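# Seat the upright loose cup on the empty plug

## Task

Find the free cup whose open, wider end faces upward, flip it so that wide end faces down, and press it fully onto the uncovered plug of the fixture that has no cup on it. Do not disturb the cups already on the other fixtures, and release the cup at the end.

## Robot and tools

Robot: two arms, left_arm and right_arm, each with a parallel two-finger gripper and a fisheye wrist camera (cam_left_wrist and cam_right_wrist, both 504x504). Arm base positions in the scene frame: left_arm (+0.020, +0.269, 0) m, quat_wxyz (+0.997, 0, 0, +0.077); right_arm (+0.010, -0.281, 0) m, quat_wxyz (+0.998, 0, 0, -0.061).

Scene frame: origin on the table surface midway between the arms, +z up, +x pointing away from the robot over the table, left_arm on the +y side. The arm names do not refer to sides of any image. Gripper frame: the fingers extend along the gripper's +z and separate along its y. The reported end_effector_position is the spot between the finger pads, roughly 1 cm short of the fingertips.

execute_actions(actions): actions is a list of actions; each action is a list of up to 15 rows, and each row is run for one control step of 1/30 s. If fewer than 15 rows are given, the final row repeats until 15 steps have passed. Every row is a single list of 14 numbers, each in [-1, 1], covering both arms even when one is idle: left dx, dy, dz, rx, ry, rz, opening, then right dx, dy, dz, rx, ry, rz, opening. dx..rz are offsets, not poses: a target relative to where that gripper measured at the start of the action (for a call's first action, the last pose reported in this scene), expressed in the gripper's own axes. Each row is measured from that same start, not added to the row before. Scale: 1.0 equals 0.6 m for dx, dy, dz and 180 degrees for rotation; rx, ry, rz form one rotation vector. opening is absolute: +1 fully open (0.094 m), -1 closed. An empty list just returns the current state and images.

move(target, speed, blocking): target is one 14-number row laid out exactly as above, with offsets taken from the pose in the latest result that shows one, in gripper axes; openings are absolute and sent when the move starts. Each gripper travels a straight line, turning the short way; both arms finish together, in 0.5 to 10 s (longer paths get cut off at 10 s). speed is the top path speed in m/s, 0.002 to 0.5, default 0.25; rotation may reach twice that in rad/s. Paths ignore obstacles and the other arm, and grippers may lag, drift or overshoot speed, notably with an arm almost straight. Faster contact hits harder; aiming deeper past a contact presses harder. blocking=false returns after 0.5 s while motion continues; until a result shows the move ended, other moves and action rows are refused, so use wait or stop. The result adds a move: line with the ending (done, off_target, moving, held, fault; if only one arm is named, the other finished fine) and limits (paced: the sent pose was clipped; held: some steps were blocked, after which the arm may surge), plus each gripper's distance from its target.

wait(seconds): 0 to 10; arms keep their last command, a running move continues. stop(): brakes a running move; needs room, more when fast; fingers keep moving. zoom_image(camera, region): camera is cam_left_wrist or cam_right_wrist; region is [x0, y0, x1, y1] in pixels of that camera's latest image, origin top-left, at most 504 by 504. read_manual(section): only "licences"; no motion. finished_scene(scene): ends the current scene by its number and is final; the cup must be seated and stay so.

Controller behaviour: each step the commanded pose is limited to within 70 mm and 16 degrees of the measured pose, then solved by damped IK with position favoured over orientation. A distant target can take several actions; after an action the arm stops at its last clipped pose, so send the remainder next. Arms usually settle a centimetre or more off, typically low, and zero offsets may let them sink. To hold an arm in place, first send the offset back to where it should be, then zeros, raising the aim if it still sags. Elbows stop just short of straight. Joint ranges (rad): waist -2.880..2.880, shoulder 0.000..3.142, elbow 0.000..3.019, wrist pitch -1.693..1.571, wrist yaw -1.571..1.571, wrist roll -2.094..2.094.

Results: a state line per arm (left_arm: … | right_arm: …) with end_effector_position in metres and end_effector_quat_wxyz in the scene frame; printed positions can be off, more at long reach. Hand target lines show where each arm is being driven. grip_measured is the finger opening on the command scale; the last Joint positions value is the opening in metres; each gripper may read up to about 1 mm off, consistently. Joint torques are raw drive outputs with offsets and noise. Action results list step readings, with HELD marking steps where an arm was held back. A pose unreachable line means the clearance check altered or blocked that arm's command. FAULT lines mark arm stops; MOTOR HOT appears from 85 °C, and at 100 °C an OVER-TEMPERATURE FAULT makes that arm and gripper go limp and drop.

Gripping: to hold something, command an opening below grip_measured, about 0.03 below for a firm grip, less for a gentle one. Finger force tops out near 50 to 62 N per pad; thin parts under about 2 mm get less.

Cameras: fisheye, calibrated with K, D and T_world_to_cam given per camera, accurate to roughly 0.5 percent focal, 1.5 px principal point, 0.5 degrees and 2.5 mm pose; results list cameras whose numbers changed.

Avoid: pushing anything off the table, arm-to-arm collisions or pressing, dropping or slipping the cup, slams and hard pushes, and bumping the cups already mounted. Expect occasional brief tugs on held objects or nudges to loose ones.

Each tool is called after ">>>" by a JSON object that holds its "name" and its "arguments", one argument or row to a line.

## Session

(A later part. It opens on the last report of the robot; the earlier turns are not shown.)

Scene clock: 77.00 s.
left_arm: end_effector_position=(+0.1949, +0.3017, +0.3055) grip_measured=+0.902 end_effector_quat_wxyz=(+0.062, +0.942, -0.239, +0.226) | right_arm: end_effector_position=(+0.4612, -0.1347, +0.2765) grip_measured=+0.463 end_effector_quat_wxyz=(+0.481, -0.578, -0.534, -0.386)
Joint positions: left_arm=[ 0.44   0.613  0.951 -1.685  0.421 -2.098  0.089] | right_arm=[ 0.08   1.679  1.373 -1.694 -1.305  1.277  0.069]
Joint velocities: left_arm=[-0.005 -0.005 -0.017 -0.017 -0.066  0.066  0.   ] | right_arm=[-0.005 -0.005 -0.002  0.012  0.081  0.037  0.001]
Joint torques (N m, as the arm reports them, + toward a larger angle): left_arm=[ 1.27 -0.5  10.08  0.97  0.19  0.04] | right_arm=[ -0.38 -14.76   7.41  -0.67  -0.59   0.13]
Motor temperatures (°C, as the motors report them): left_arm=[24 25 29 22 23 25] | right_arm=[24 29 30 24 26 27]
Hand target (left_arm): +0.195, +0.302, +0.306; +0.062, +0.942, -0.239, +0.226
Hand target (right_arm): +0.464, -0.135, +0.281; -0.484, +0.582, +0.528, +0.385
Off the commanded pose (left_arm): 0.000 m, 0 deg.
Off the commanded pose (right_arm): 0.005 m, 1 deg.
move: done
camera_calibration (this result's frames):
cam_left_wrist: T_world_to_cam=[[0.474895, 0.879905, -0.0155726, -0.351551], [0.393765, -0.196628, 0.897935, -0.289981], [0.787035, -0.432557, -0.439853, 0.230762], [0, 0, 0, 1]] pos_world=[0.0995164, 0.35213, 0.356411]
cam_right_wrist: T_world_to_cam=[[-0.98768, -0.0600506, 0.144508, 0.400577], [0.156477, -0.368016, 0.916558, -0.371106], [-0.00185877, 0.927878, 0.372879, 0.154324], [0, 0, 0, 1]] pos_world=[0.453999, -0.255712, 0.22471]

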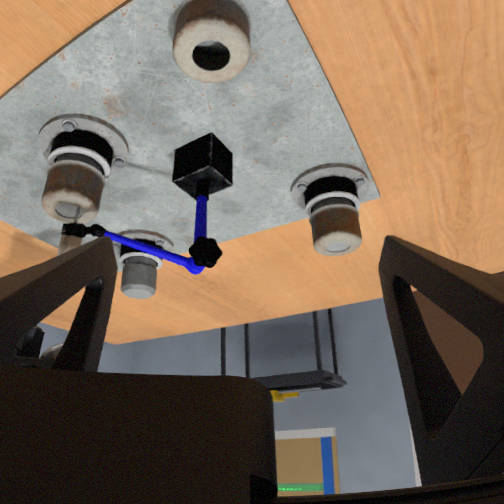

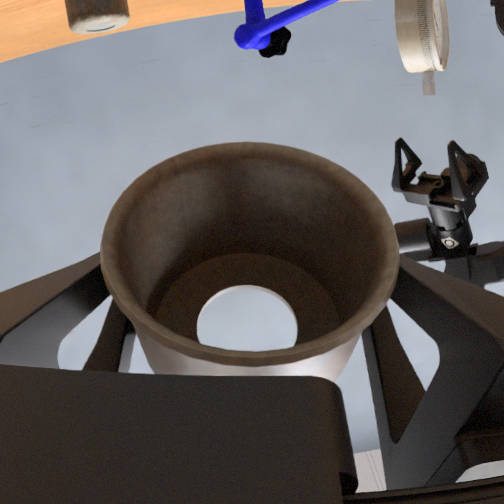

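>>> {"name": "move", "arguments": {
  "target": [0,0,0,0,0,0,0.9, -0.063,0.2,0.005,-0.046,0.109,-0.043,0.25],
  "speed": 0.25
}}

Scene clock: 81.63 s.
left_arm: end_effector_position=(+0.1949, +0.3017, +0.3055) grip_measured=+0.902 end_effector_quat_wxyz=(+0.062, +0.942, -0.239, +0.226) | right_arm: end_effector_position=(+0.5603, -0.1334, +0.2059) grip_measured=+0.463 end_effector_quat_wxyz=(+0.499, -0.525, -0.482, -0.493)
Joint positions: left_arm=[ 0.44   0.613  0.951 -1.685  0.421 -2.098  0.089] | right_arm=[ 0.079  1.969  1.492 -1.451 -1.553  1.263  0.069]
Joint velocities: left_arm=[-0.015 -0.005 -0.012  0.002  0.007 -0.037  0.   ] | right_arm=[ 0.005 -0.005  0.002 -0.012 -0.081 -0.066  0.   ]
Joint torques (N m, as the arm reports them, + toward a larger angle): left_arm=[ 1.52 -0.32 10.08  1.05  0.18  0.04] | right_arm=[ -1.54 -18.4   10.06  -0.29  -0.88   0.06]
Motor temperatures (°C, as the motors report them): left_arm=[24 25 29 22 23 25] | right_arm=[24 29 31 24 26 27]
Hand target (left_arm): +0.195, +0.302, +0.306; +0.062, +0.942, -0.239, +0.226
Hand target (right_arm): +0.575, -0.137, +0.225; +0.486, -0.513, -0.491, -0.510
Off the commanded pose (left_arm): 0.000 m, 0 deg.
Off the commanded pose (right_arm): 0.022 m, 8 deg.
joint sent to its limit (right arm) — the command would take joint 5 (wrist yaw) past its lower limit, so that joint was sent only as far as its limit.
move: off_target (right_arm)
camera_calibration (this result's frames):
cam_left_wrist: T_world_to_cam=[[0.474895, 0.879905, -0.0155726, -0.351551], [0.393765, -0.196628, 0.897935, -0.289981], [0.787035, -0.432557, -0.439853, 0.230762], [0, 0, 0, 1]] pos_world=[0.0995164, 0.35213, 0.356411]
cam_right_wrist: T_world_to_cam=[[-0.999006, 0.0121636, 0.0428922, 0.545658], [0.028177, -0.573308, 0.818856, -0.256831], [0.0345507, 0.81925, 0.572395, 0.103592], [0, 0, 0, 1]] pos_world=[0.548773, -0.238748, 0.127607]

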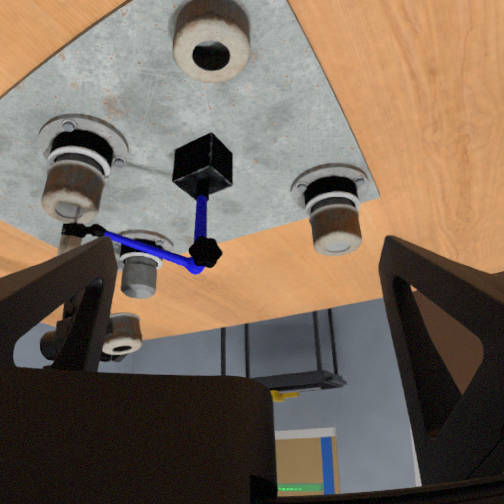

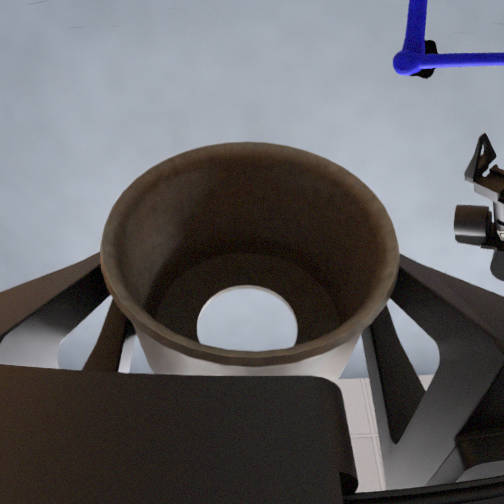

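>>> {"name": "move", "arguments": {
  "target": [0,0,0,0,0,0,0.9, 0.0,0.055,-0.017,0,0,0,0.25],
  "speed": 0.1
}}

>>> {"name": "zoom_image", "arguments": {
  "camera": "cam_left_wrist",
  "region": [60,220,220,380]
}}

Scene clock: 88.60 s.
left_arm: end_effector_position=(+0.1949, +0.3017, +0.3055) grip_measured=+0.902 end_effector_quat_wxyz=(+0.062, +0.942, -0.239, +0.226) | right_arm: end_effector_position=(+0.5775, -0.1416, +0.1885) grip_measured=+0.463 end_effector_quat_wxyz=(+0.502, -0.538, -0.474, -0.484)
Joint positions: left_arm=[ 0.44   0.613  0.951 -1.685  0.421 -2.098  0.089] | right_arm=[ 0.066  2.031  1.547 -1.473 -1.54   1.267  0.069]
Joint velocities: left_arm=[-0.024  0.005 -0.002 -0.007  0.037 -0.022 -0.001] | right_arm=[-0.015 -0.005 -0.002 -0.037 -0.007 -0.051 -0.001]
Joint torques (N m, as the arm reports them, + toward a larger angle): left_arm=[ 1.56 -0.77 10.13  1.03  0.2   0.03] | right_arm=[ -1.43 -19.21   9.76  -1.02  -0.65   0.03]
Motor temperatures (°C, as the motors report them): left_arm=[24 25 29 22 23 25] | right_arm=[24 29 32 24 27 27]
Hand target (left_arm): +0.195, +0.302, +0.306; +0.062, +0.942, -0.239, +0.226
Hand target (right_arm): +0.591, -0.145, +0.206; +0.493, -0.531, -0.480, -0.495
Off the commanded pose (left_arm): 0.000 m, 0 deg.
Off the commanded pose (right_arm): 0.022 m, 2 deg.
move: off_target (right_arm)
camera_calibration (this result's frames):
cam_left_wrist: T_world_to_cam=[[0.474895, 0.879905, -0.0155726, -0.351551], [0.393765, -0.196628, 0.897935, -0.289981], [0.787035, -0.432557, -0.439853, 0.230762], [0, 0, 0, 1]] pos_world=[0.0995164, 0.35213, 0.356411]
cam_right_wrist: T_world_to_cam=[[-0.996845, 0.0214945, 0.0764023, 0.557473], [0.0509291, -0.565077, 0.823464, -0.260623], [0.0608731, 0.824758, 0.5622, 0.107275], [0, 0, 0, 1]] pos_world=[0.562458, -0.247731, 0.111712]

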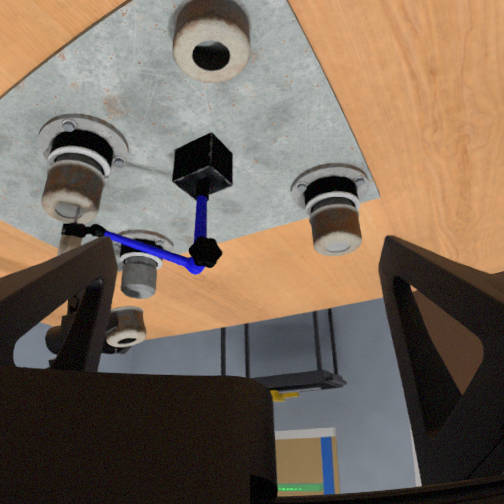

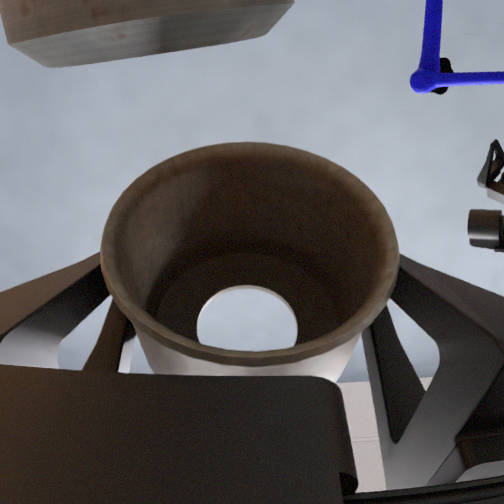

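Region (60, 220, 220, 380) of cam_left_wrist's 504x504 image, scaled by 3.150, with more detail than that image has.

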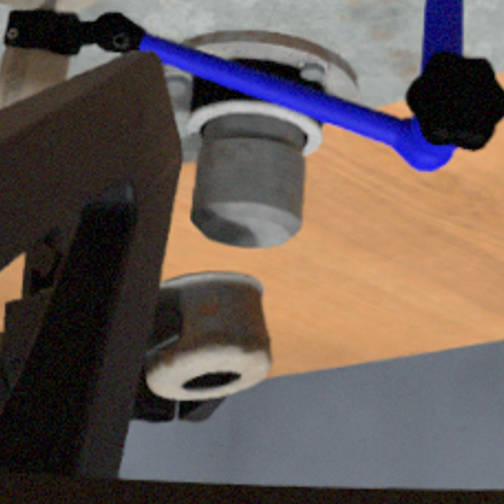

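>>> {"name": "move", "arguments": {
  "target": [0,0,0,0,0,0,0.9, -0.04,0.018,0.012,0,0,0,0.25],
  "speed": 0.06
}}

>>> {"name": "zoom_image", "arguments": {
  "camera": "cam_left_wrist",
  "region": [60,220,220,380]
}}

Scene clock: 93.00 s.
left_arm: end_effector_position=(+0.1949, +0.3017, +0.3055) grip_measured=+0.902 end_effector_quat_wxyz=(+0.062, +0.942, -0.239, +0.226) | right_arm: end_effector_position=(+0.5816, -0.1400, +0.1553) grip_measured=+0.463 end_effector_quat_wxyz=(+0.505, -0.541, -0.472, -0.479)
Joint positions: left_arm=[ 0.44   0.613  0.951 -1.685  0.421 -2.098  0.089] | right_arm=[ 0.07   2.085  1.54  -1.416 -1.538  1.274  0.069]
Joint velocities: left_arm=[ 0.005 -0.015 -0.007 -0.012  0.007 -0.007 -0.   ] | right_arm=[ 0.015  0.005 -0.002  0.042 -0.007  0.022 -0.001]
Joint torques (N m, as the arm reports them, + toward a larger angle): left_arm=[ 1.69 -0.53 10.07  1.01  0.19  0.05] | right_arm=[ -0.06 -20.64   7.35  -0.22  -0.66   0.16]
Motor temperatures (°C, as the motors report them): left_arm=[24 25 29 22 23 25] | right_arm=[24 30 33 24 27 27]
Hand target (left_arm): +0.195, +0.302, +0.306; +0.062, +0.942, -0.239, +0.226
Hand target (right_arm): +0.587, -0.136, +0.164; +0.505, -0.535, -0.475, -0.482
Off the commanded pose (left_arm): 0.000 m, 0 deg.
Off the commanded pose (right_arm): 0.011 m, 1 deg.
move: off_target (right_arm)
camera_calibration (this result's frames):
cam_left_wrist: T_world_to_cam=[[0.474895, 0.879905, -0.0155726, -0.351551], [0.393765, -0.196628, 0.897935, -0.289981], [0.787035, -0.432557, -0.439853, 0.230762], [0, 0, 0, 1]] pos_world=[0.0995164, 0.35213, 0.356411]
cam_right_wrist: T_world_to_cam=[[-0.995976, 0.0176691, 0.0878623, 0.561222], [0.0626439, -0.563848, 0.823499, -0.239182], [0.0640915, 0.82569, 0.560472, 0.122821], [0, 0, 0, 1]] pos_world=[0.566075, -0.24619, 0.0788183]

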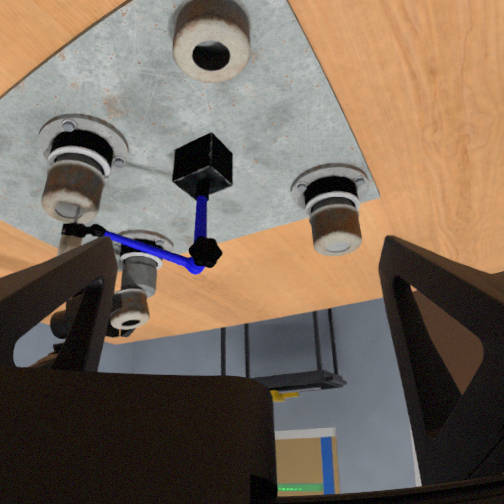

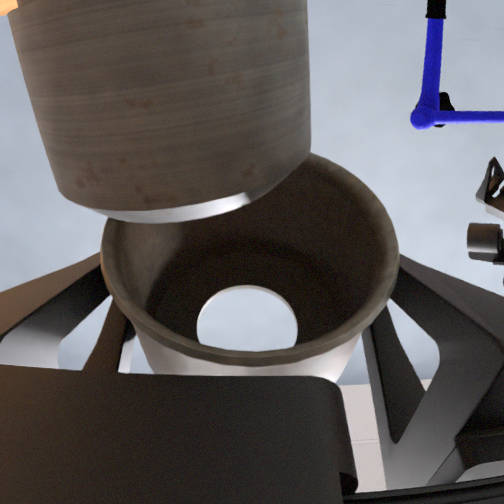

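Region (60, 220, 220, 380) of cam_left_wrist's 504x504 image, scaled by 3.150, with more detail than that image has.

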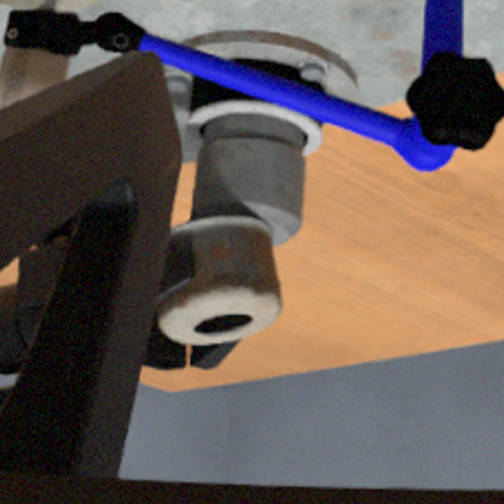

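>>> {"name": "move", "arguments": {
  "target": [0,0,0,0,0,0,0.9, 0.012,0.03,0,0,0,0,0.25],
  "speed": 0.04
}}

Scene clock: 95.70 s.
left_arm: end_effector_position=(+0.1949, +0.3017, +0.3055) grip_measured=+0.902 end_effector_quat_wxyz=(+0.062, +0.942, -0.239, +0.226) | right_arm: end_effector_position=(+0.5862, -0.1402, +0.1552) grip_measured=+0.463 end_effector_quat_wxyz=(+0.507, -0.542, -0.471, -0.477)
Joint positions: left_arm=[ 0.44   0.613  0.951 -1.685  0.421 -2.098  0.089] | right_arm=[ 0.07   2.093  1.556 -1.415 -1.537  1.29   0.069]
Joint velocities: left_arm=[-0.005 -0.015 -0.007  0.002 -0.037  0.095 -0.   ] | right_arm=[-0.015  0.005 -0.007  0.007  0.007 -0.007  0.002]
Joint torques (N m, as the arm reports them, + toward a larger angle): left_arm=[ 1.53 -0.53 10.1   0.97  0.19  0.06] | right_arm=[ -1.06 -18.59   9.15  -1.1   -0.48   0.22]
Motor temperatures (°C, as the motors report them): left_arm=[24 25 29 22 23 25] | right_arm=[24 30 33 24 27 27]
Hand target (left_arm): +0.195, +0.302, +0.306; +0.062, +0.942, -0.239, +0.226
Hand target (right_arm): +0.599, -0.141, +0.162; +0.505, -0.541, -0.472, -0.480
Off the commanded pose (left_arm): 0.000 m, 0 deg.
Off the commanded pose (right_arm): 0.015 m, 0 deg.
move: off_target (right_arm)
camera_calibration (this result's frames):
cam_left_wrist: T_world_to_cam=[[0.474895, 0.879905, -0.0155726, -0.351551], [0.393765, -0.196628, 0.897935, -0.289981], [0.787035, -0.432557, -0.439853, 0.230762], [0, 0, 0, 1]] pos_world=[0.0995164, 0.35213, 0.356411]
cam_right_wrist: T_world_to_cam=[[-0.995343, 0.0178191, 0.0947315, 0.564368], [0.0683001, -0.563115, 0.823551, -0.242805], [0.0680197, 0.826186, 0.559276, 0.120705], [0, 0, 0, 1]] pos_world=[0.570113, -0.246508, 0.0789919]

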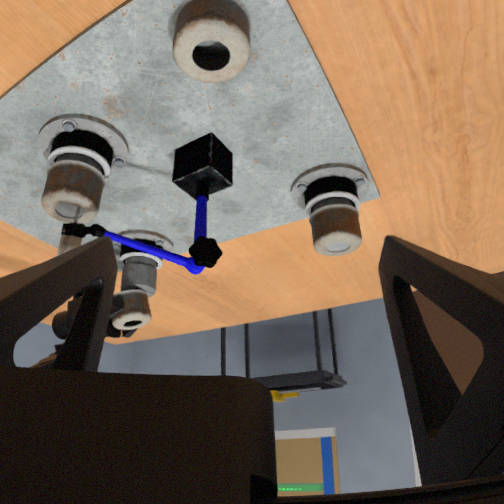

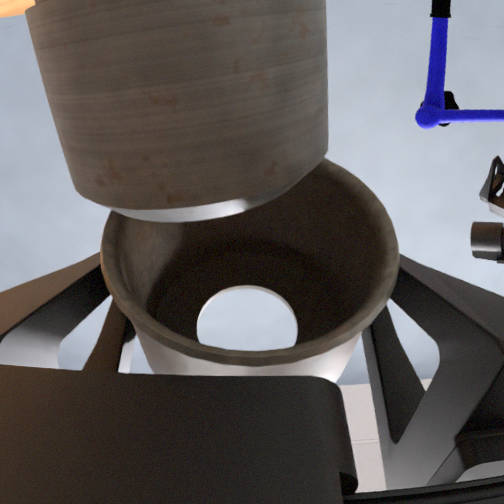

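Only partly moved. Push more.

>>> {"name": "move", "arguments": {
  "target": [0,0,0,0,0,0,0.9, 0.012,0.045,0,0,0,0,0.25],
  "speed": 0.06
}}

Scene clock: 106.70 s.
left_arm: end_effector_position=(+0.1949, +0.3017, +0.3055) grip_measured=+0.902 end_effector_quat_wxyz=(+0.062, +0.942, -0.239, +0.226) | right_arm: end_effector_position=(+0.6005, -0.1410, +0.1556) grip_measured=+0.463 end_effector_quat_wxyz=(+0.507, -0.543, -0.470, -0.477)
Joint positions: left_arm=[ 0.44   0.613  0.951 -1.685  0.421 -2.098  0.089] | right_arm=[ 0.07   2.121  1.608 -1.415 -1.537  1.317  0.069]
Joint velocities: left_arm=[-0.005  0.005 -0.007  0.002 -0.051 -0.081  0.   ] | right_arm=[-0.005  0.005 -0.007  0.022 -0.007  0.022  0.001]
Joint torques (N m, as the arm reports them, + toward a larger angle): left_arm=[ 1.68 -0.32 10.05  1.03  0.18  0.04] | right_arm=[ -0.58 -18.61   9.28  -0.72  -0.43   0.15]
Motor temperatures (°C, as the motors report them): left_arm=[24 25 29 22 23 25] | right_arm=[24 30 34 24 27 27]
Hand target (left_arm): +0.195, +0.302, +0.306; +0.062, +0.942, -0.239, +0.226
Hand target (right_arm): +0.613, -0.141, +0.161; +0.506, -0.543, -0.471, -0.477
Off the commanded pose (left_arm): 0.000 m, 0 deg.
Off the commanded pose (right_arm): 0.014 m, 0 deg.
move: off_target (right_arm)
camera_calibration (this result's frames):
cam_left_wrist: T_world_to_cam=[[0.474895, 0.879905, -0.0155726, -0.351551], [0.393765, -0.196628, 0.897935, -0.289981], [0.787035, -0.432557, -0.439853, 0.230762], [0, 0, 0, 1]] pos_world=[0.0995164, 0.35213, 0.356411]
cam_right_wrist: T_world_to_cam=[[-0.995071, 0.0186844, 0.0973838, 0.578187], [0.0700182, -0.56302, 0.823472, -0.245492], [0.0702151, 0.826232, 0.558937, 0.11892], [0, 0, 0, 1]] pos_world=[0.584176, -0.247275, 0.079381]

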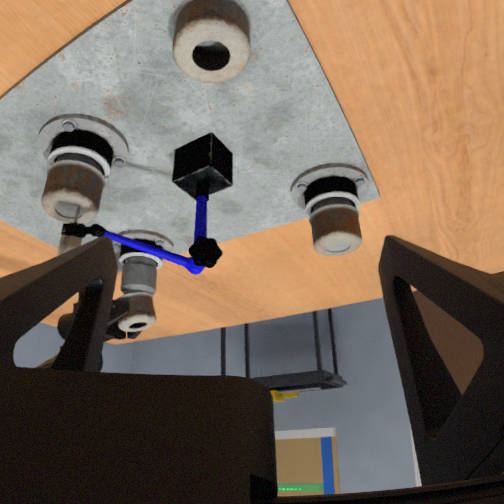

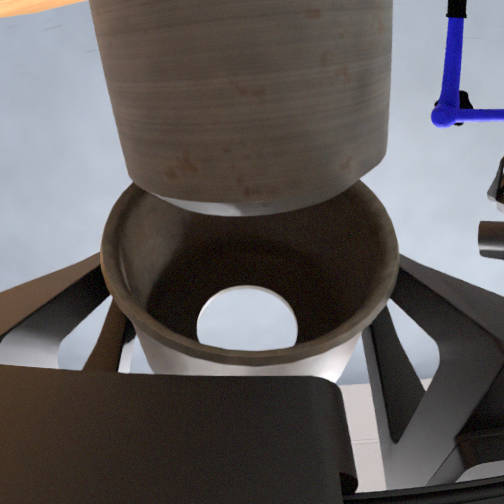

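>>> {"name": "move", "arguments": {
  "target": [0,0,0,0,0,0,0.9, -0.035,0.012,0,0,0,0,0.25],
  "speed": 0.03
}}

>>> {"name": "zoom_image", "arguments": {
  "camera": "cam_left_wrist",
  "region": [60,220,220,380]
}}

Scene clock: 109.00 s.
left_arm: end_effector_position=(+0.1949, +0.3017, +0.3055) grip_measured=+0.902 end_effector_quat_wxyz=(+0.062, +0.942, -0.239, +0.226) | right_arm: end_effector_position=(+0.6022, -0.1410, +0.1542) grip_measured=+0.463 end_effector_quat_wxyz=(+0.506, -0.540, -0.470, -0.482)
Joint positions: left_arm=[ 0.44   0.613  0.951 -1.685  0.421 -2.098  0.089] | right_arm=[ 0.07   2.125  1.608 -1.401 -1.545  1.317  0.069]
Joint velocities: left_arm=[-0.005 -0.005  0.012  0.007 -0.007  0.007 -0.001] | right_arm=[-0.005 -0.005  0.012  0.002 -0.022 -0.037  0.001]
Joint torques (N m, as the arm reports them, + toward a larger angle): left_arm=[ 1.52 -0.77 10.14  1.01  0.19  0.02] | right_arm=[ -1.78 -17.49   6.52  -0.22  -0.11  -0.06]
Motor temperatures (°C, as the motors report them): left_arm=[24 25 29 22 23 25] | right_arm=[24 30 33 24 26 27]
Hand target (left_arm): +0.195, +0.302, +0.306; +0.062, +0.942, -0.239, +0.226
Hand target (right_arm): +0.605, -0.142, +0.134; +0.507, -0.543, -0.470, -0.477
Off the commanded pose (left_arm): 0.000 m, 0 deg.
Off the commanded pose (right_arm): 0.021 m, 1 deg.
move: off_target (right_arm)
camera_calibration (this result's frames):
cam_left_wrist: T_world_to_cam=[[0.474895, 0.879905, -0.0155726, -0.351551], [0.393765, -0.196628, 0.897935, -0.289981], [0.787035, -0.432557, -0.439853, 0.230762], [0, 0, 0, 1]] pos_world=[0.0995164, 0.35213, 0.356411]
cam_right_wrist: T_world_to_cam=[[-0.9959, 0.0208939, 0.0880106, 0.582189], [0.0605156, -0.569269, 0.819921, -0.239105], [0.067233, 0.821886, 0.56567, 0.119758], [0, 0, 0, 1]] pos_world=[0.58622, -0.246706, 0.0770648]

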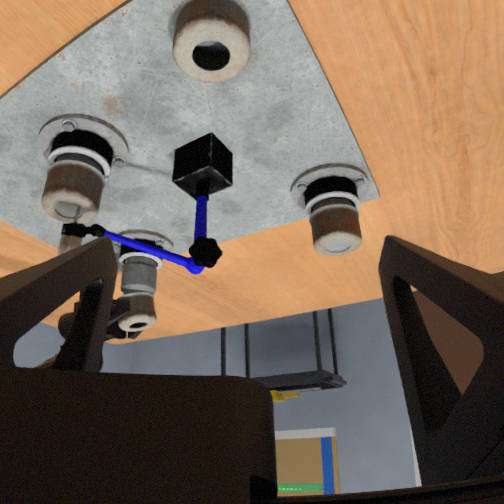

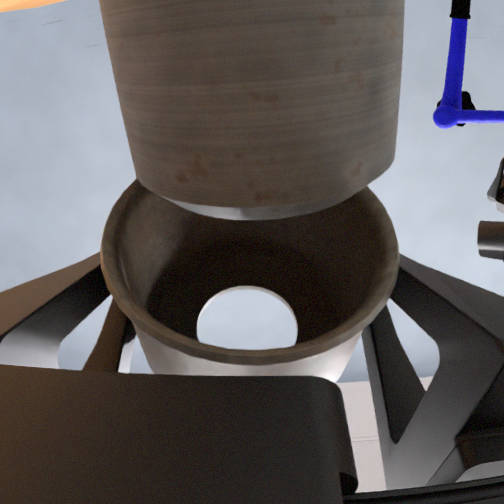

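Region (60, 220, 220, 380) of cam_left_wrist's 504x504 image, scaled by 3.150, with more detail than that image has.

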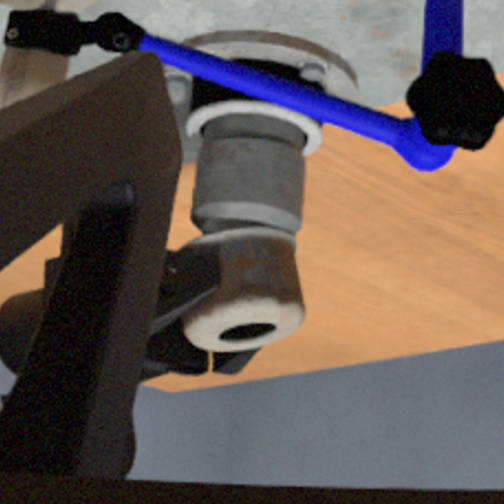

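>>> {"name": "move", "arguments": {
  "target": [0,0,0,0,0,0,0.9, -0.06,0,0,0,0,0,0.25],
  "speed": 0.04
}}

>>> {"name": "zoom_image", "arguments": {
  "camera": "cam_left_wrist",
  "region": [60,220,220,380]
}}

Scene clock: 111.80 s.
left_arm: end_effector_position=(+0.1949, +0.3017, +0.3055) grip_measured=+0.902 end_effector_quat_wxyz=(+0.062, +0.942, -0.239, +0.226) | right_arm: end_effector_position=(+0.6021, -0.1410, +0.1512) grip_measured=+0.463 end_effector_quat_wxyz=(+0.502, -0.530, -0.472, -0.494)
Joint positions: left_arm=[ 0.44   0.613  0.951 -1.685  0.421 -2.098  0.089] | right_arm=[ 0.07   2.125  1.592 -1.357 -1.563  1.317  0.069]
Joint velocities: left_arm=[-0.015  0.005  0.002  0.012  0.037  0.037  0.   ] | right_arm=[-0.005  0.005 -0.007  0.012  0.066 -0.007  0.   ]
Joint torques (N m, as the arm reports them, + toward a larger angle): left_arm=[ 1.9  -0.54 10.11  1.01  0.18  0.03] | right_arm=[ -1.62 -17.42   5.34  -0.07   0.19  -0.13]
Motor temperatures (°C, as the motors report them): left_arm=[24 25 29 22 23 25] | right_arm=[24 31 33 24 26 27]
Hand target (left_arm): +0.195, +0.302, +0.306; +0.062, +0.942, -0.239, +0.226
Hand target (right_arm): +0.599, -0.142, +0.119; +0.506, -0.540, -0.470, -0.482
Off the commanded pose (left_arm): 0.000 m, 0 deg.
Off the commanded pose (right_arm): 0.033 m, 2 deg.
move: off_target (right_arm)
camera_calibration (this result's frames):
cam_left_wrist: T_world_to_cam=[[0.474895, 0.879905, -0.0155726, -0.351551], [0.393765, -0.196628, 0.897935, -0.289981], [0.787035, -0.432557, -0.439853, 0.230762], [0, 0, 0, 1]] pos_world=[0.0995164, 0.35213, 0.356411]
cam_right_wrist: T_world_to_cam=[[-0.997883, 0.0257041, 0.0597356, 0.588584], [0.033616, -0.58244, 0.812178, -0.22108], [0.0556688, 0.812467, 0.580343, 0.124845], [0, 0, 0, 1]] pos_world=[0.58782, -0.245328, 0.0719437]

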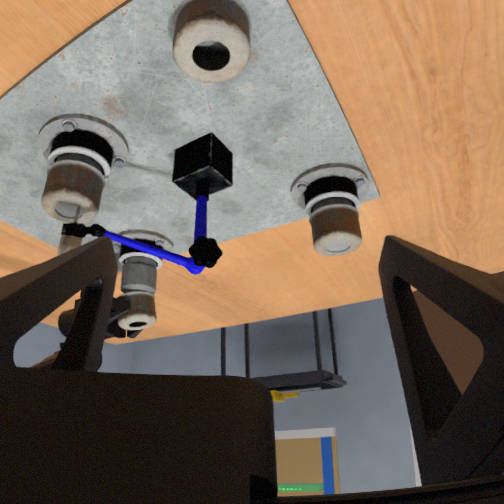

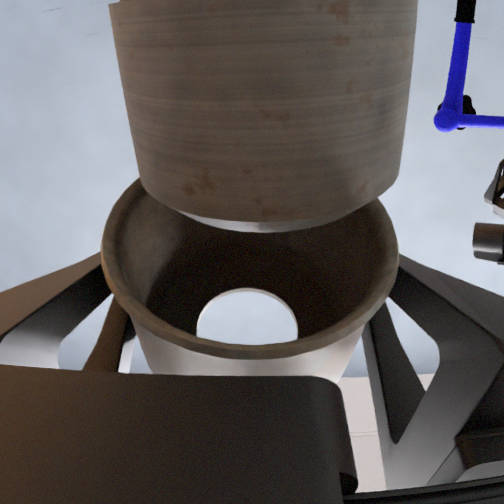

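Region (60, 220, 220, 380) of cam_left_wrist's 504x504 image, scaled by 3.150, with more detail than that image has.

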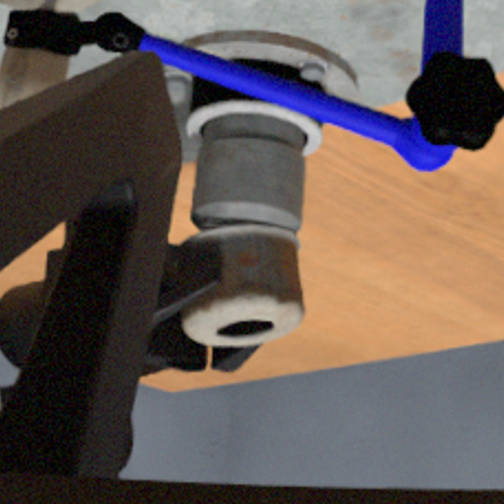

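>>> {"name": "move", "arguments": {
  "target": [0,0,0,0,0,0,0.9, 0.035,0,0,0,0,0,0.25],
  "speed": 0.04
}}

>>> {"name": "move", "arguments": {
  "target": [0,0,0,0,0,0,0.9, 0.01,0,0.04,0,0,0,0.25],
  "speed": 0.04
}}

>>> {"name": "zoom_image", "arguments": {
  "camera": "cam_left_wrist",
  "region": [60,220,220,380]
}}

Scene clock: 116.47 s.
left_arm: end_effector_position=(+0.1949, +0.3017, +0.3055) grip_measured=+0.902 end_effector_quat_wxyz=(+0.062, +0.942, -0.239, +0.226) | right_arm: end_effector_position=(+0.6011, -0.1407, +0.1529) grip_measured=+0.463 end_effector_quat_wxyz=(+0.505, -0.533, -0.469, -0.492)
Joint positions: left_arm=[ 0.44   0.613  0.951 -1.685  0.421 -2.098  0.089] | right_arm=[ 0.07   2.123  1.592 -1.37  -1.564  1.317  0.069]
Joint velocities: left_arm=[-0.015 -0.015 -0.007 -0.002 -0.007 -0.037 -0.001] | right_arm=[-0.005  0.005 -0.002 -0.007 -0.022 -0.081 -0.001]
Joint torques (N m, as the arm reports them, + toward a larger angle): left_arm=[ 1.63 -0.47 10.16  1.01  0.18  0.05] | right_arm=[ -1.58 -23.03   7.16  -0.93  -0.44   0.07]
Motor temperatures (°C, as the motors report them): left_arm=[24 25 29 22 23 25] | right_arm=[24 31 32 24 26 27]
Hand target (left_arm): +0.195, +0.302, +0.306; +0.062, +0.942, -0.239, +0.226
Hand target (right_arm): +0.603, -0.141, +0.172; +0.502, -0.530, -0.472, -0.494
Off the commanded pose (left_arm): 0.000 m, 0 deg.
Off the commanded pose (right_arm): 0.019 m, 1 deg.
move: off_target (right_arm)
camera_calibration (this result's frames):
cam_left_wrist: T_world_to_cam=[[0.474895, 0.879905, -0.0155726, -0.351551], [0.393765, -0.196628, 0.897935, -0.289981], [0.787035, -0.432557, -0.439853, 0.230762], [0, 0, 0, 1]] pos_world=[0.0995164, 0.35213, 0.356411]
cam_right_wrist: T_world_to_cam=[[-0.997169, 0.0254813, 0.0707508, 0.585321], [0.042631, -0.583498, 0.810995, -0.227679], [0.0619481, 0.811715, 0.580759, 0.119726], [0, 0, 0, 1]] pos_world=[0.585953, -0.244948, 0.0737027]

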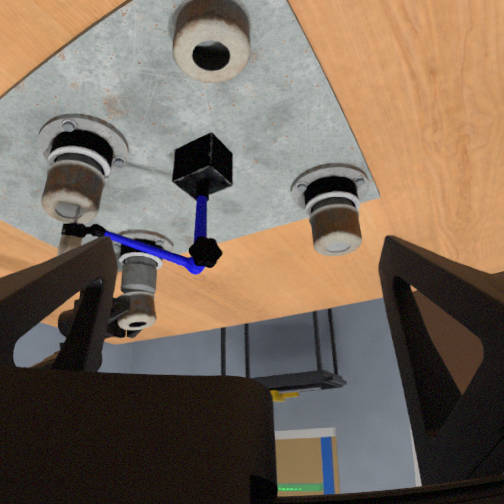

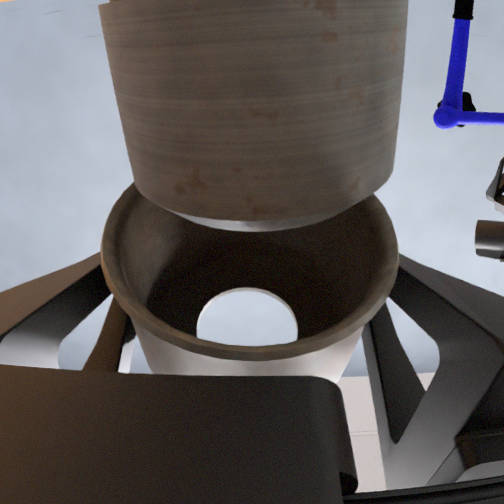

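Scene clock: 117.43 s.
left_arm: end_effector_position=(+0.1949, +0.3017, +0.3055) grip_measured=+0.902 end_effector_quat_wxyz=(+0.062, +0.942, -0.239, +0.226) | right_arm: end_effector_position=(+0.5952, -0.1193, +0.1517) grip_measured=+0.463 end_effector_quat_wxyz=(+0.514, -0.527, -0.479, -0.479)
Joint positions: left_arm=[ 0.44   0.613  0.951 -1.685  0.421 -2.098  0.089] | right_arm=[ 0.106  2.123  1.592 -1.37  -1.557  1.323  0.069]
Joint velocities: left_arm=[-0.015  0.005 -0.002  0.012 -0.037  0.007 -0.001] | right_arm=[ 0.005  0.015  0.007  0.007 -0.095  0.037  0.001]
Joint torques (N m, as the arm reports them, + toward a larger angle): left_arm=[ 1.37 -0.64 10.11  1.05  0.19  0.03] | right_arm=[ -0.88 -20.07   7.95  -0.62  -0.66   0.16]
Motor temperatures (°C, as the motors report them): left_arm=[24 25 29 22 23 25] | right_arm=[24 31 32 24 26 27]
Hand target (left_arm): +0.195, +0.302, +0.306; +0.062, +0.942, -0.239, +0.226
Hand target (right_arm): +0.602, -0.117, +0.159; +0.514, -0.523, -0.479, -0.482
Off the commanded pose (left_arm): 0.000 m, 0 deg.
Off the commanded pose (right_arm): 0.011 m, 2 deg.
joint sent to its limit (right arm) — the command would take joint 5 (wrist yaw) past its lower limit, so that joint was sent only as far as its limit.
move: off_target (right_arm)
camera_calibration (this result's frames):
cam_left_wrist: T_world_to_cam=[[0.474895, 0.879905, -0.0155726, -0.351551], [0.393765, -0.196628, 0.897935, -0.289981], [0.787035, -0.432557, -0.439853, 0.230762], [0, 0, 0, 1]] pos_world=[0.0995164, 0.35213, 0.356411]
cam_right_wrist: T_world_to_cam=[[-0.996951, -0.0124518, 0.077029, 0.573391], [0.070125, -0.575912, 0.814499, -0.230018], [0.0342199, 0.817417, 0.575029, 0.121515], [0, 0, 0, 1]] pos_world=[0.583614, -0.224659, 0.0733074]

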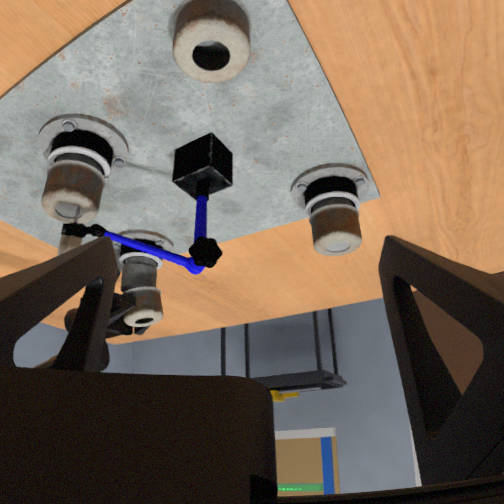

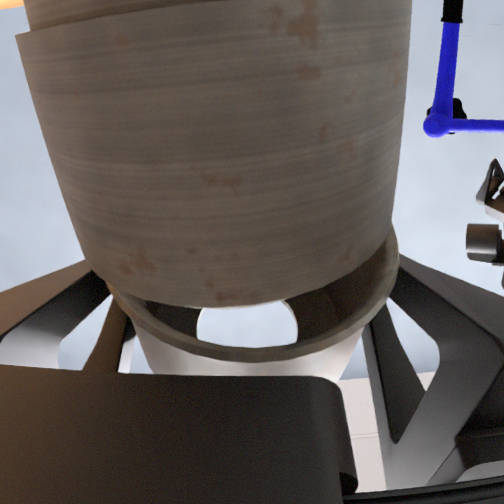

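Region (60, 220, 220, 380) of cam_left_wrist's 504x504 image, scaled by 3.150, with more detail than that image has.

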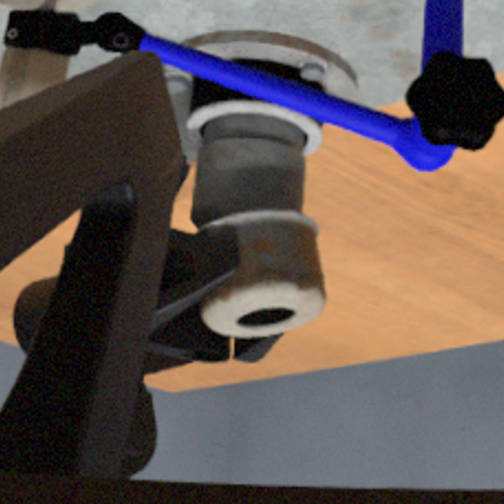

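>>> {"name": "move", "arguments": {
  "target": [0,0,0,0,0,0,0.9, -0.045,0.012,0.006,0,0,0,0.25],
  "speed": 0.03
}}

>>> {"name": "zoom_image", "arguments": {
  "camera": "cam_left_wrist",
  "region": [60,220,220,380]
}}

Scene clock: 120.07 s.
left_arm: end_effector_position=(+0.1949, +0.3017, +0.3055) grip_measured=+0.902 end_effector_quat_wxyz=(+0.062, +0.942, -0.239, +0.226) | right_arm: end_effector_position=(+0.5964, -0.1194, +0.1398) grip_measured=+0.463 end_effector_quat_wxyz=(+0.510, -0.522, -0.482, -0.485)
Joint positions: left_arm=[ 0.44   0.613  0.951 -1.685  0.421 -2.098  0.089] | right_arm=[ 0.106  2.138  1.583 -1.326 -1.561  1.324  0.069]
Joint velocities: left_arm=[-0.005  0.005  0.002  0.002 -0.022  0.022 -0.   ] | right_arm=[ 0.005 -0.015 -0.017  0.007  0.022  0.007  0.   ]
Joint torques (N m, as the arm reports them, + toward a larger angle): left_arm=[ 1.43 -0.63 10.02  0.9   0.18  0.04] | right_arm=[ -0.14 -17.46   7.01  -0.25  -0.43   0.  ]
Motor temperatures (°C, as the motors report them): left_arm=[24 25 29 22 23 25] | right_arm=[24 31 32 24 26 27]
Hand target (left_arm): +0.195, +0.302, +0.306; +0.062, +0.942, -0.239, +0.226
Hand target (right_arm): +0.600, -0.116, +0.124; +0.516, -0.525, -0.480, -0.478
Off the commanded pose (left_arm): 0.000 m, 0 deg.
Off the commanded pose (right_arm): 0.016 m, 1 deg.
move: off_target (right_arm)
camera_calibration (this result's frames):
cam_left_wrist: T_world_to_cam=[[0.474895, 0.879905, -0.0155726, -0.351551], [0.393765, -0.196628, 0.897935, -0.289981], [0.787035, -0.432557, -0.439853, 0.230762], [0, 0, 0, 1]] pos_world=[0.0995164, 0.35213, 0.356411]
cam_right_wrist: T_world_to_cam=[[-0.998214, -0.0113674, 0.0586543, 0.578944], [0.0543953, -0.578983, 0.813523, -0.211232], [0.0247123, 0.81526, 0.578567, 0.133268], [0, 0, 0, 1]] pos_world=[0.586107, -0.224366, 0.0607802]

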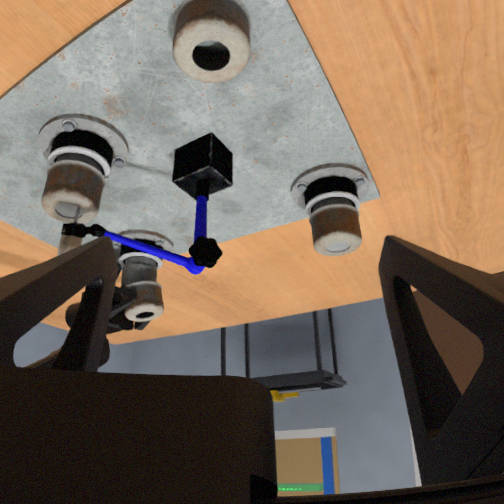

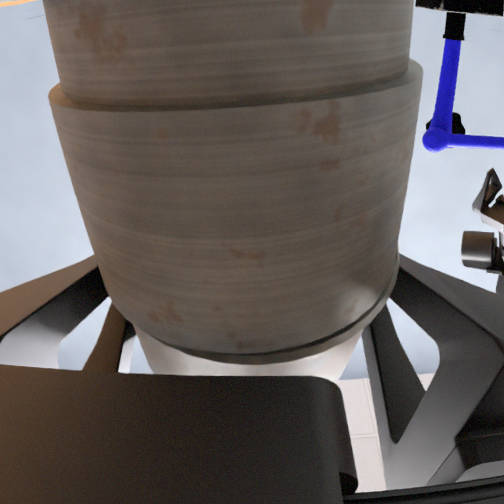

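Region (60, 220, 220, 380) of cam_left_wrist's 504x504 image, scaled by 3.150, with more detail than that image has.

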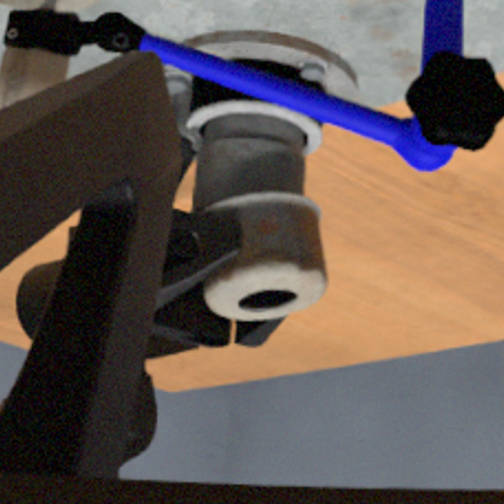

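>>> {"name": "move", "arguments": {
  "target": [0,0,0,0,0,0,0.9, -0.05,0.005,-0.004,0,0,0,0.25],
  "speed": 0.03
}}

>>> {"name": "zoom_image", "arguments": {
  "camera": "cam_left_wrist",
  "region": [60,220,220,380]
}}

Scene clock: 122.43 s.
left_arm: end_effector_position=(+0.1949, +0.3017, +0.3055) grip_measured=+0.902 end_effector_quat_wxyz=(+0.062, +0.942, -0.239, +0.226) | right_arm: end_effector_position=(+0.5986, -0.1245, +0.1344) grip_measured=+0.463 end_effector_quat_wxyz=(+0.504, -0.519, -0.484, -0.493)
Joint positions: left_arm=[ 0.44   0.613  0.951 -1.685  0.421 -2.098  0.089] | right_arm=[ 0.097  2.145  1.577 -1.296 -1.564  1.324  0.069]
Joint velocities: left_arm=[-0.005 -0.015  0.012 -0.002 -0.022 -0.007  0.   ] | right_arm=[-0.005 -0.005 -0.017  0.012  0.007 -0.168 -0.   ]
Joint torques (N m, as the arm reports them, + toward a larger angle): left_arm=[ 1.48 -0.67 10.05  0.99  0.17  0.04] | right_arm=[ -0.95 -16.93   5.78  -0.14  -0.29  -0.2 ]
Motor temperatures (°C, as the motors report them): left_arm=[24 25 29 22 23 25] | right_arm=[24 31 32 24 26 27]
Hand target (left_arm): +0.195, +0.302, +0.306; +0.062, +0.942, -0.239, +0.226
Hand target (right_arm): +0.597, -0.122, +0.110; +0.509, -0.523, -0.481, -0.485
Off the commanded pose (left_arm): 0.000 m, 0 deg.
Off the commanded pose (right_arm): 0.025 m, 1 deg.
move: off_target (right_arm)
camera_calibration (this result's frames):
cam_left_wrist: T_world_to_cam=[[0.474895, 0.879905, -0.0155726, -0.351551], [0.393765, -0.196628, 0.897935, -0.289981], [0.787035, -0.432557, -0.439853, 0.230762], [0, 0, 0, 1]] pos_world=[0.0995164, 0.35213, 0.356411]
cam_right_wrist: T_world_to_cam=[[-0.999171, -0.0018234, 0.0406736, 0.585529], [0.0341501, -0.581473, 0.812848, -0.19811], [0.0221685, 0.813563, 0.581053, 0.141487], [0, 0, 0, 1]] pos_world=[0.588673, -0.229237, 0.0550061]

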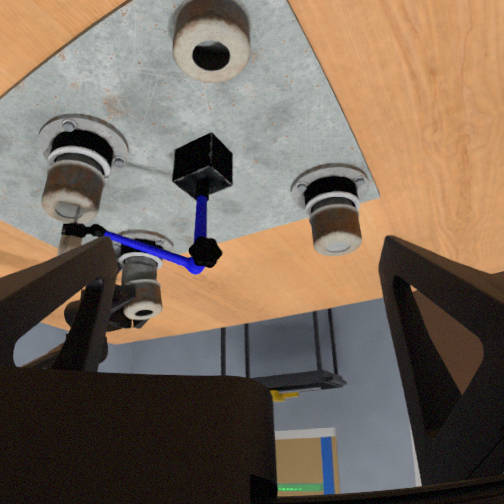

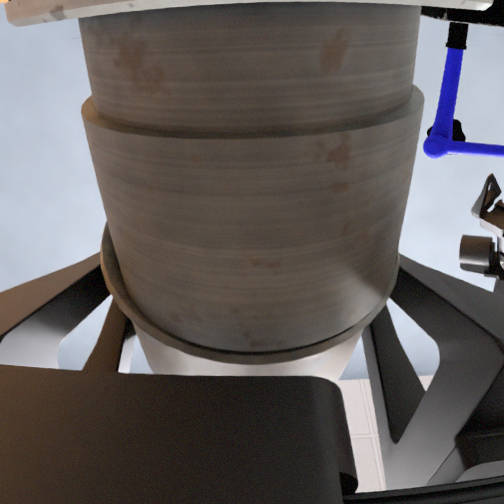

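Region (60, 220, 220, 380) of cam_left_wrist's 504x504 image, scaled by 3.150, with more detail than that image has.

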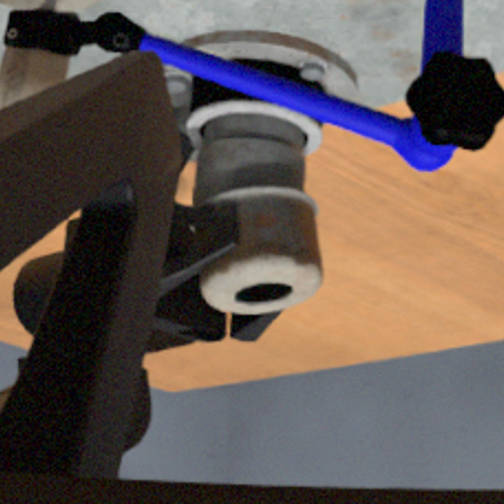

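>>> {"name": "move", "arguments": {
  "target": [0,0,0,0,0,0,0.9, -0.01,-0.004,0,0,0,0,0.62],
  "speed": 0.03
}}

>>> {"name": "zoom_image", "arguments": {
  "camera": "cam_left_wrist",
  "region": [60,220,220,380]
}}

Scene clock: 124.40 s.
left_arm: end_effector_position=(+0.1949, +0.3017, +0.3055) grip_measured=+0.902 end_effector_quat_wxyz=(+0.062, +0.942, -0.239, +0.226) | right_arm: end_effector_position=(+0.5971, -0.1245, +0.1326) grip_measured=+0.618 end_effector_quat_wxyz=(+0.505, -0.520, -0.483, -0.492)
Joint positions: left_arm=[ 0.44   0.613  0.951 -1.685  0.421 -2.098  0.089] | right_arm=[ 0.097  2.145  1.571 -1.294 -1.564  1.324  0.076]
Joint velocities: left_arm=[-0.015 -0.015 -0.007  0.007 -0.051 -0.007  0.   ] | right_arm=[-0.005 -0.005  0.007  0.012 -0.081 -0.007  0.   ]
Joint torques (N m, as the arm reports them, + toward a larger angle): left_arm=[ 1.69 -0.53 10.14  1.05  0.19  0.03] | right_arm=[ -1.43 -20.41   5.6   -0.01  -0.42  -0.09]
Motor temperatures (°C, as the motors report them): left_arm=[24 25 29 22 23 25] | right_arm=[24 31 32 24 26 27]
Hand target (left_arm): +0.195, +0.302, +0.306; +0.062, +0.942, -0.239, +0.226
Hand target (right_arm): +0.596, -0.124, +0.128; +0.504, -0.519, -0.484, -0.492
Off the commanded pose (left_arm): 0.000 m, 0 deg.
Off the commanded pose (right_arm): 0.004 m, 0 deg.
joint sent to its limit (right arm) — the command would take joint 5 (wrist yaw) past its lower limit, so that joint was sent only as far as its limit.
move: done
camera_calibration (this result's frames):
cam_left_wrist: T_world_to_cam=[[0.474895, 0.879905, -0.0155726, -0.351551], [0.393765, -0.196628, 0.897935, -0.289981], [0.787035, -0.432557, -0.439853, 0.230762], [0, 0, 0, 1]] pos_world=[0.0995164, 0.35213, 0.356411]
cam_right_wrist: T_world_to_cam=[[-0.999008, -0.00182754, 0.0444835, 0.583471], [0.0372495, -0.581552, 0.812656, -0.198343], [0.0243843, 0.813507, 0.581044, 0.141252], [0, 0, 0, 1]] pos_world=[0.586837, -0.22919, 0.0531565]

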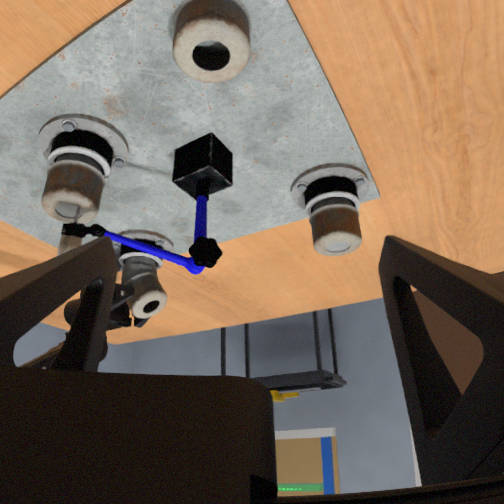

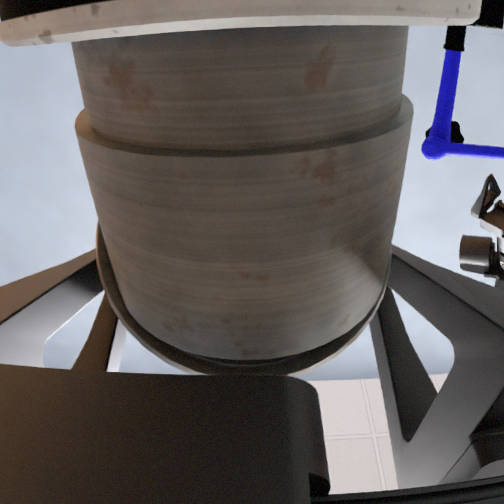

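Region (60, 220, 220, 380) of cam_left_wrist's 504x504 image, scaled by 3.150, with more detail than that image has.

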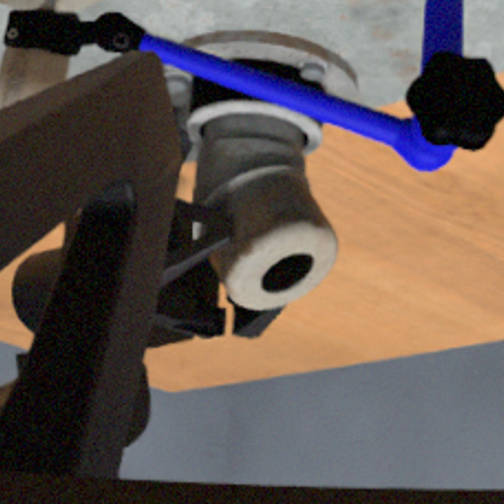

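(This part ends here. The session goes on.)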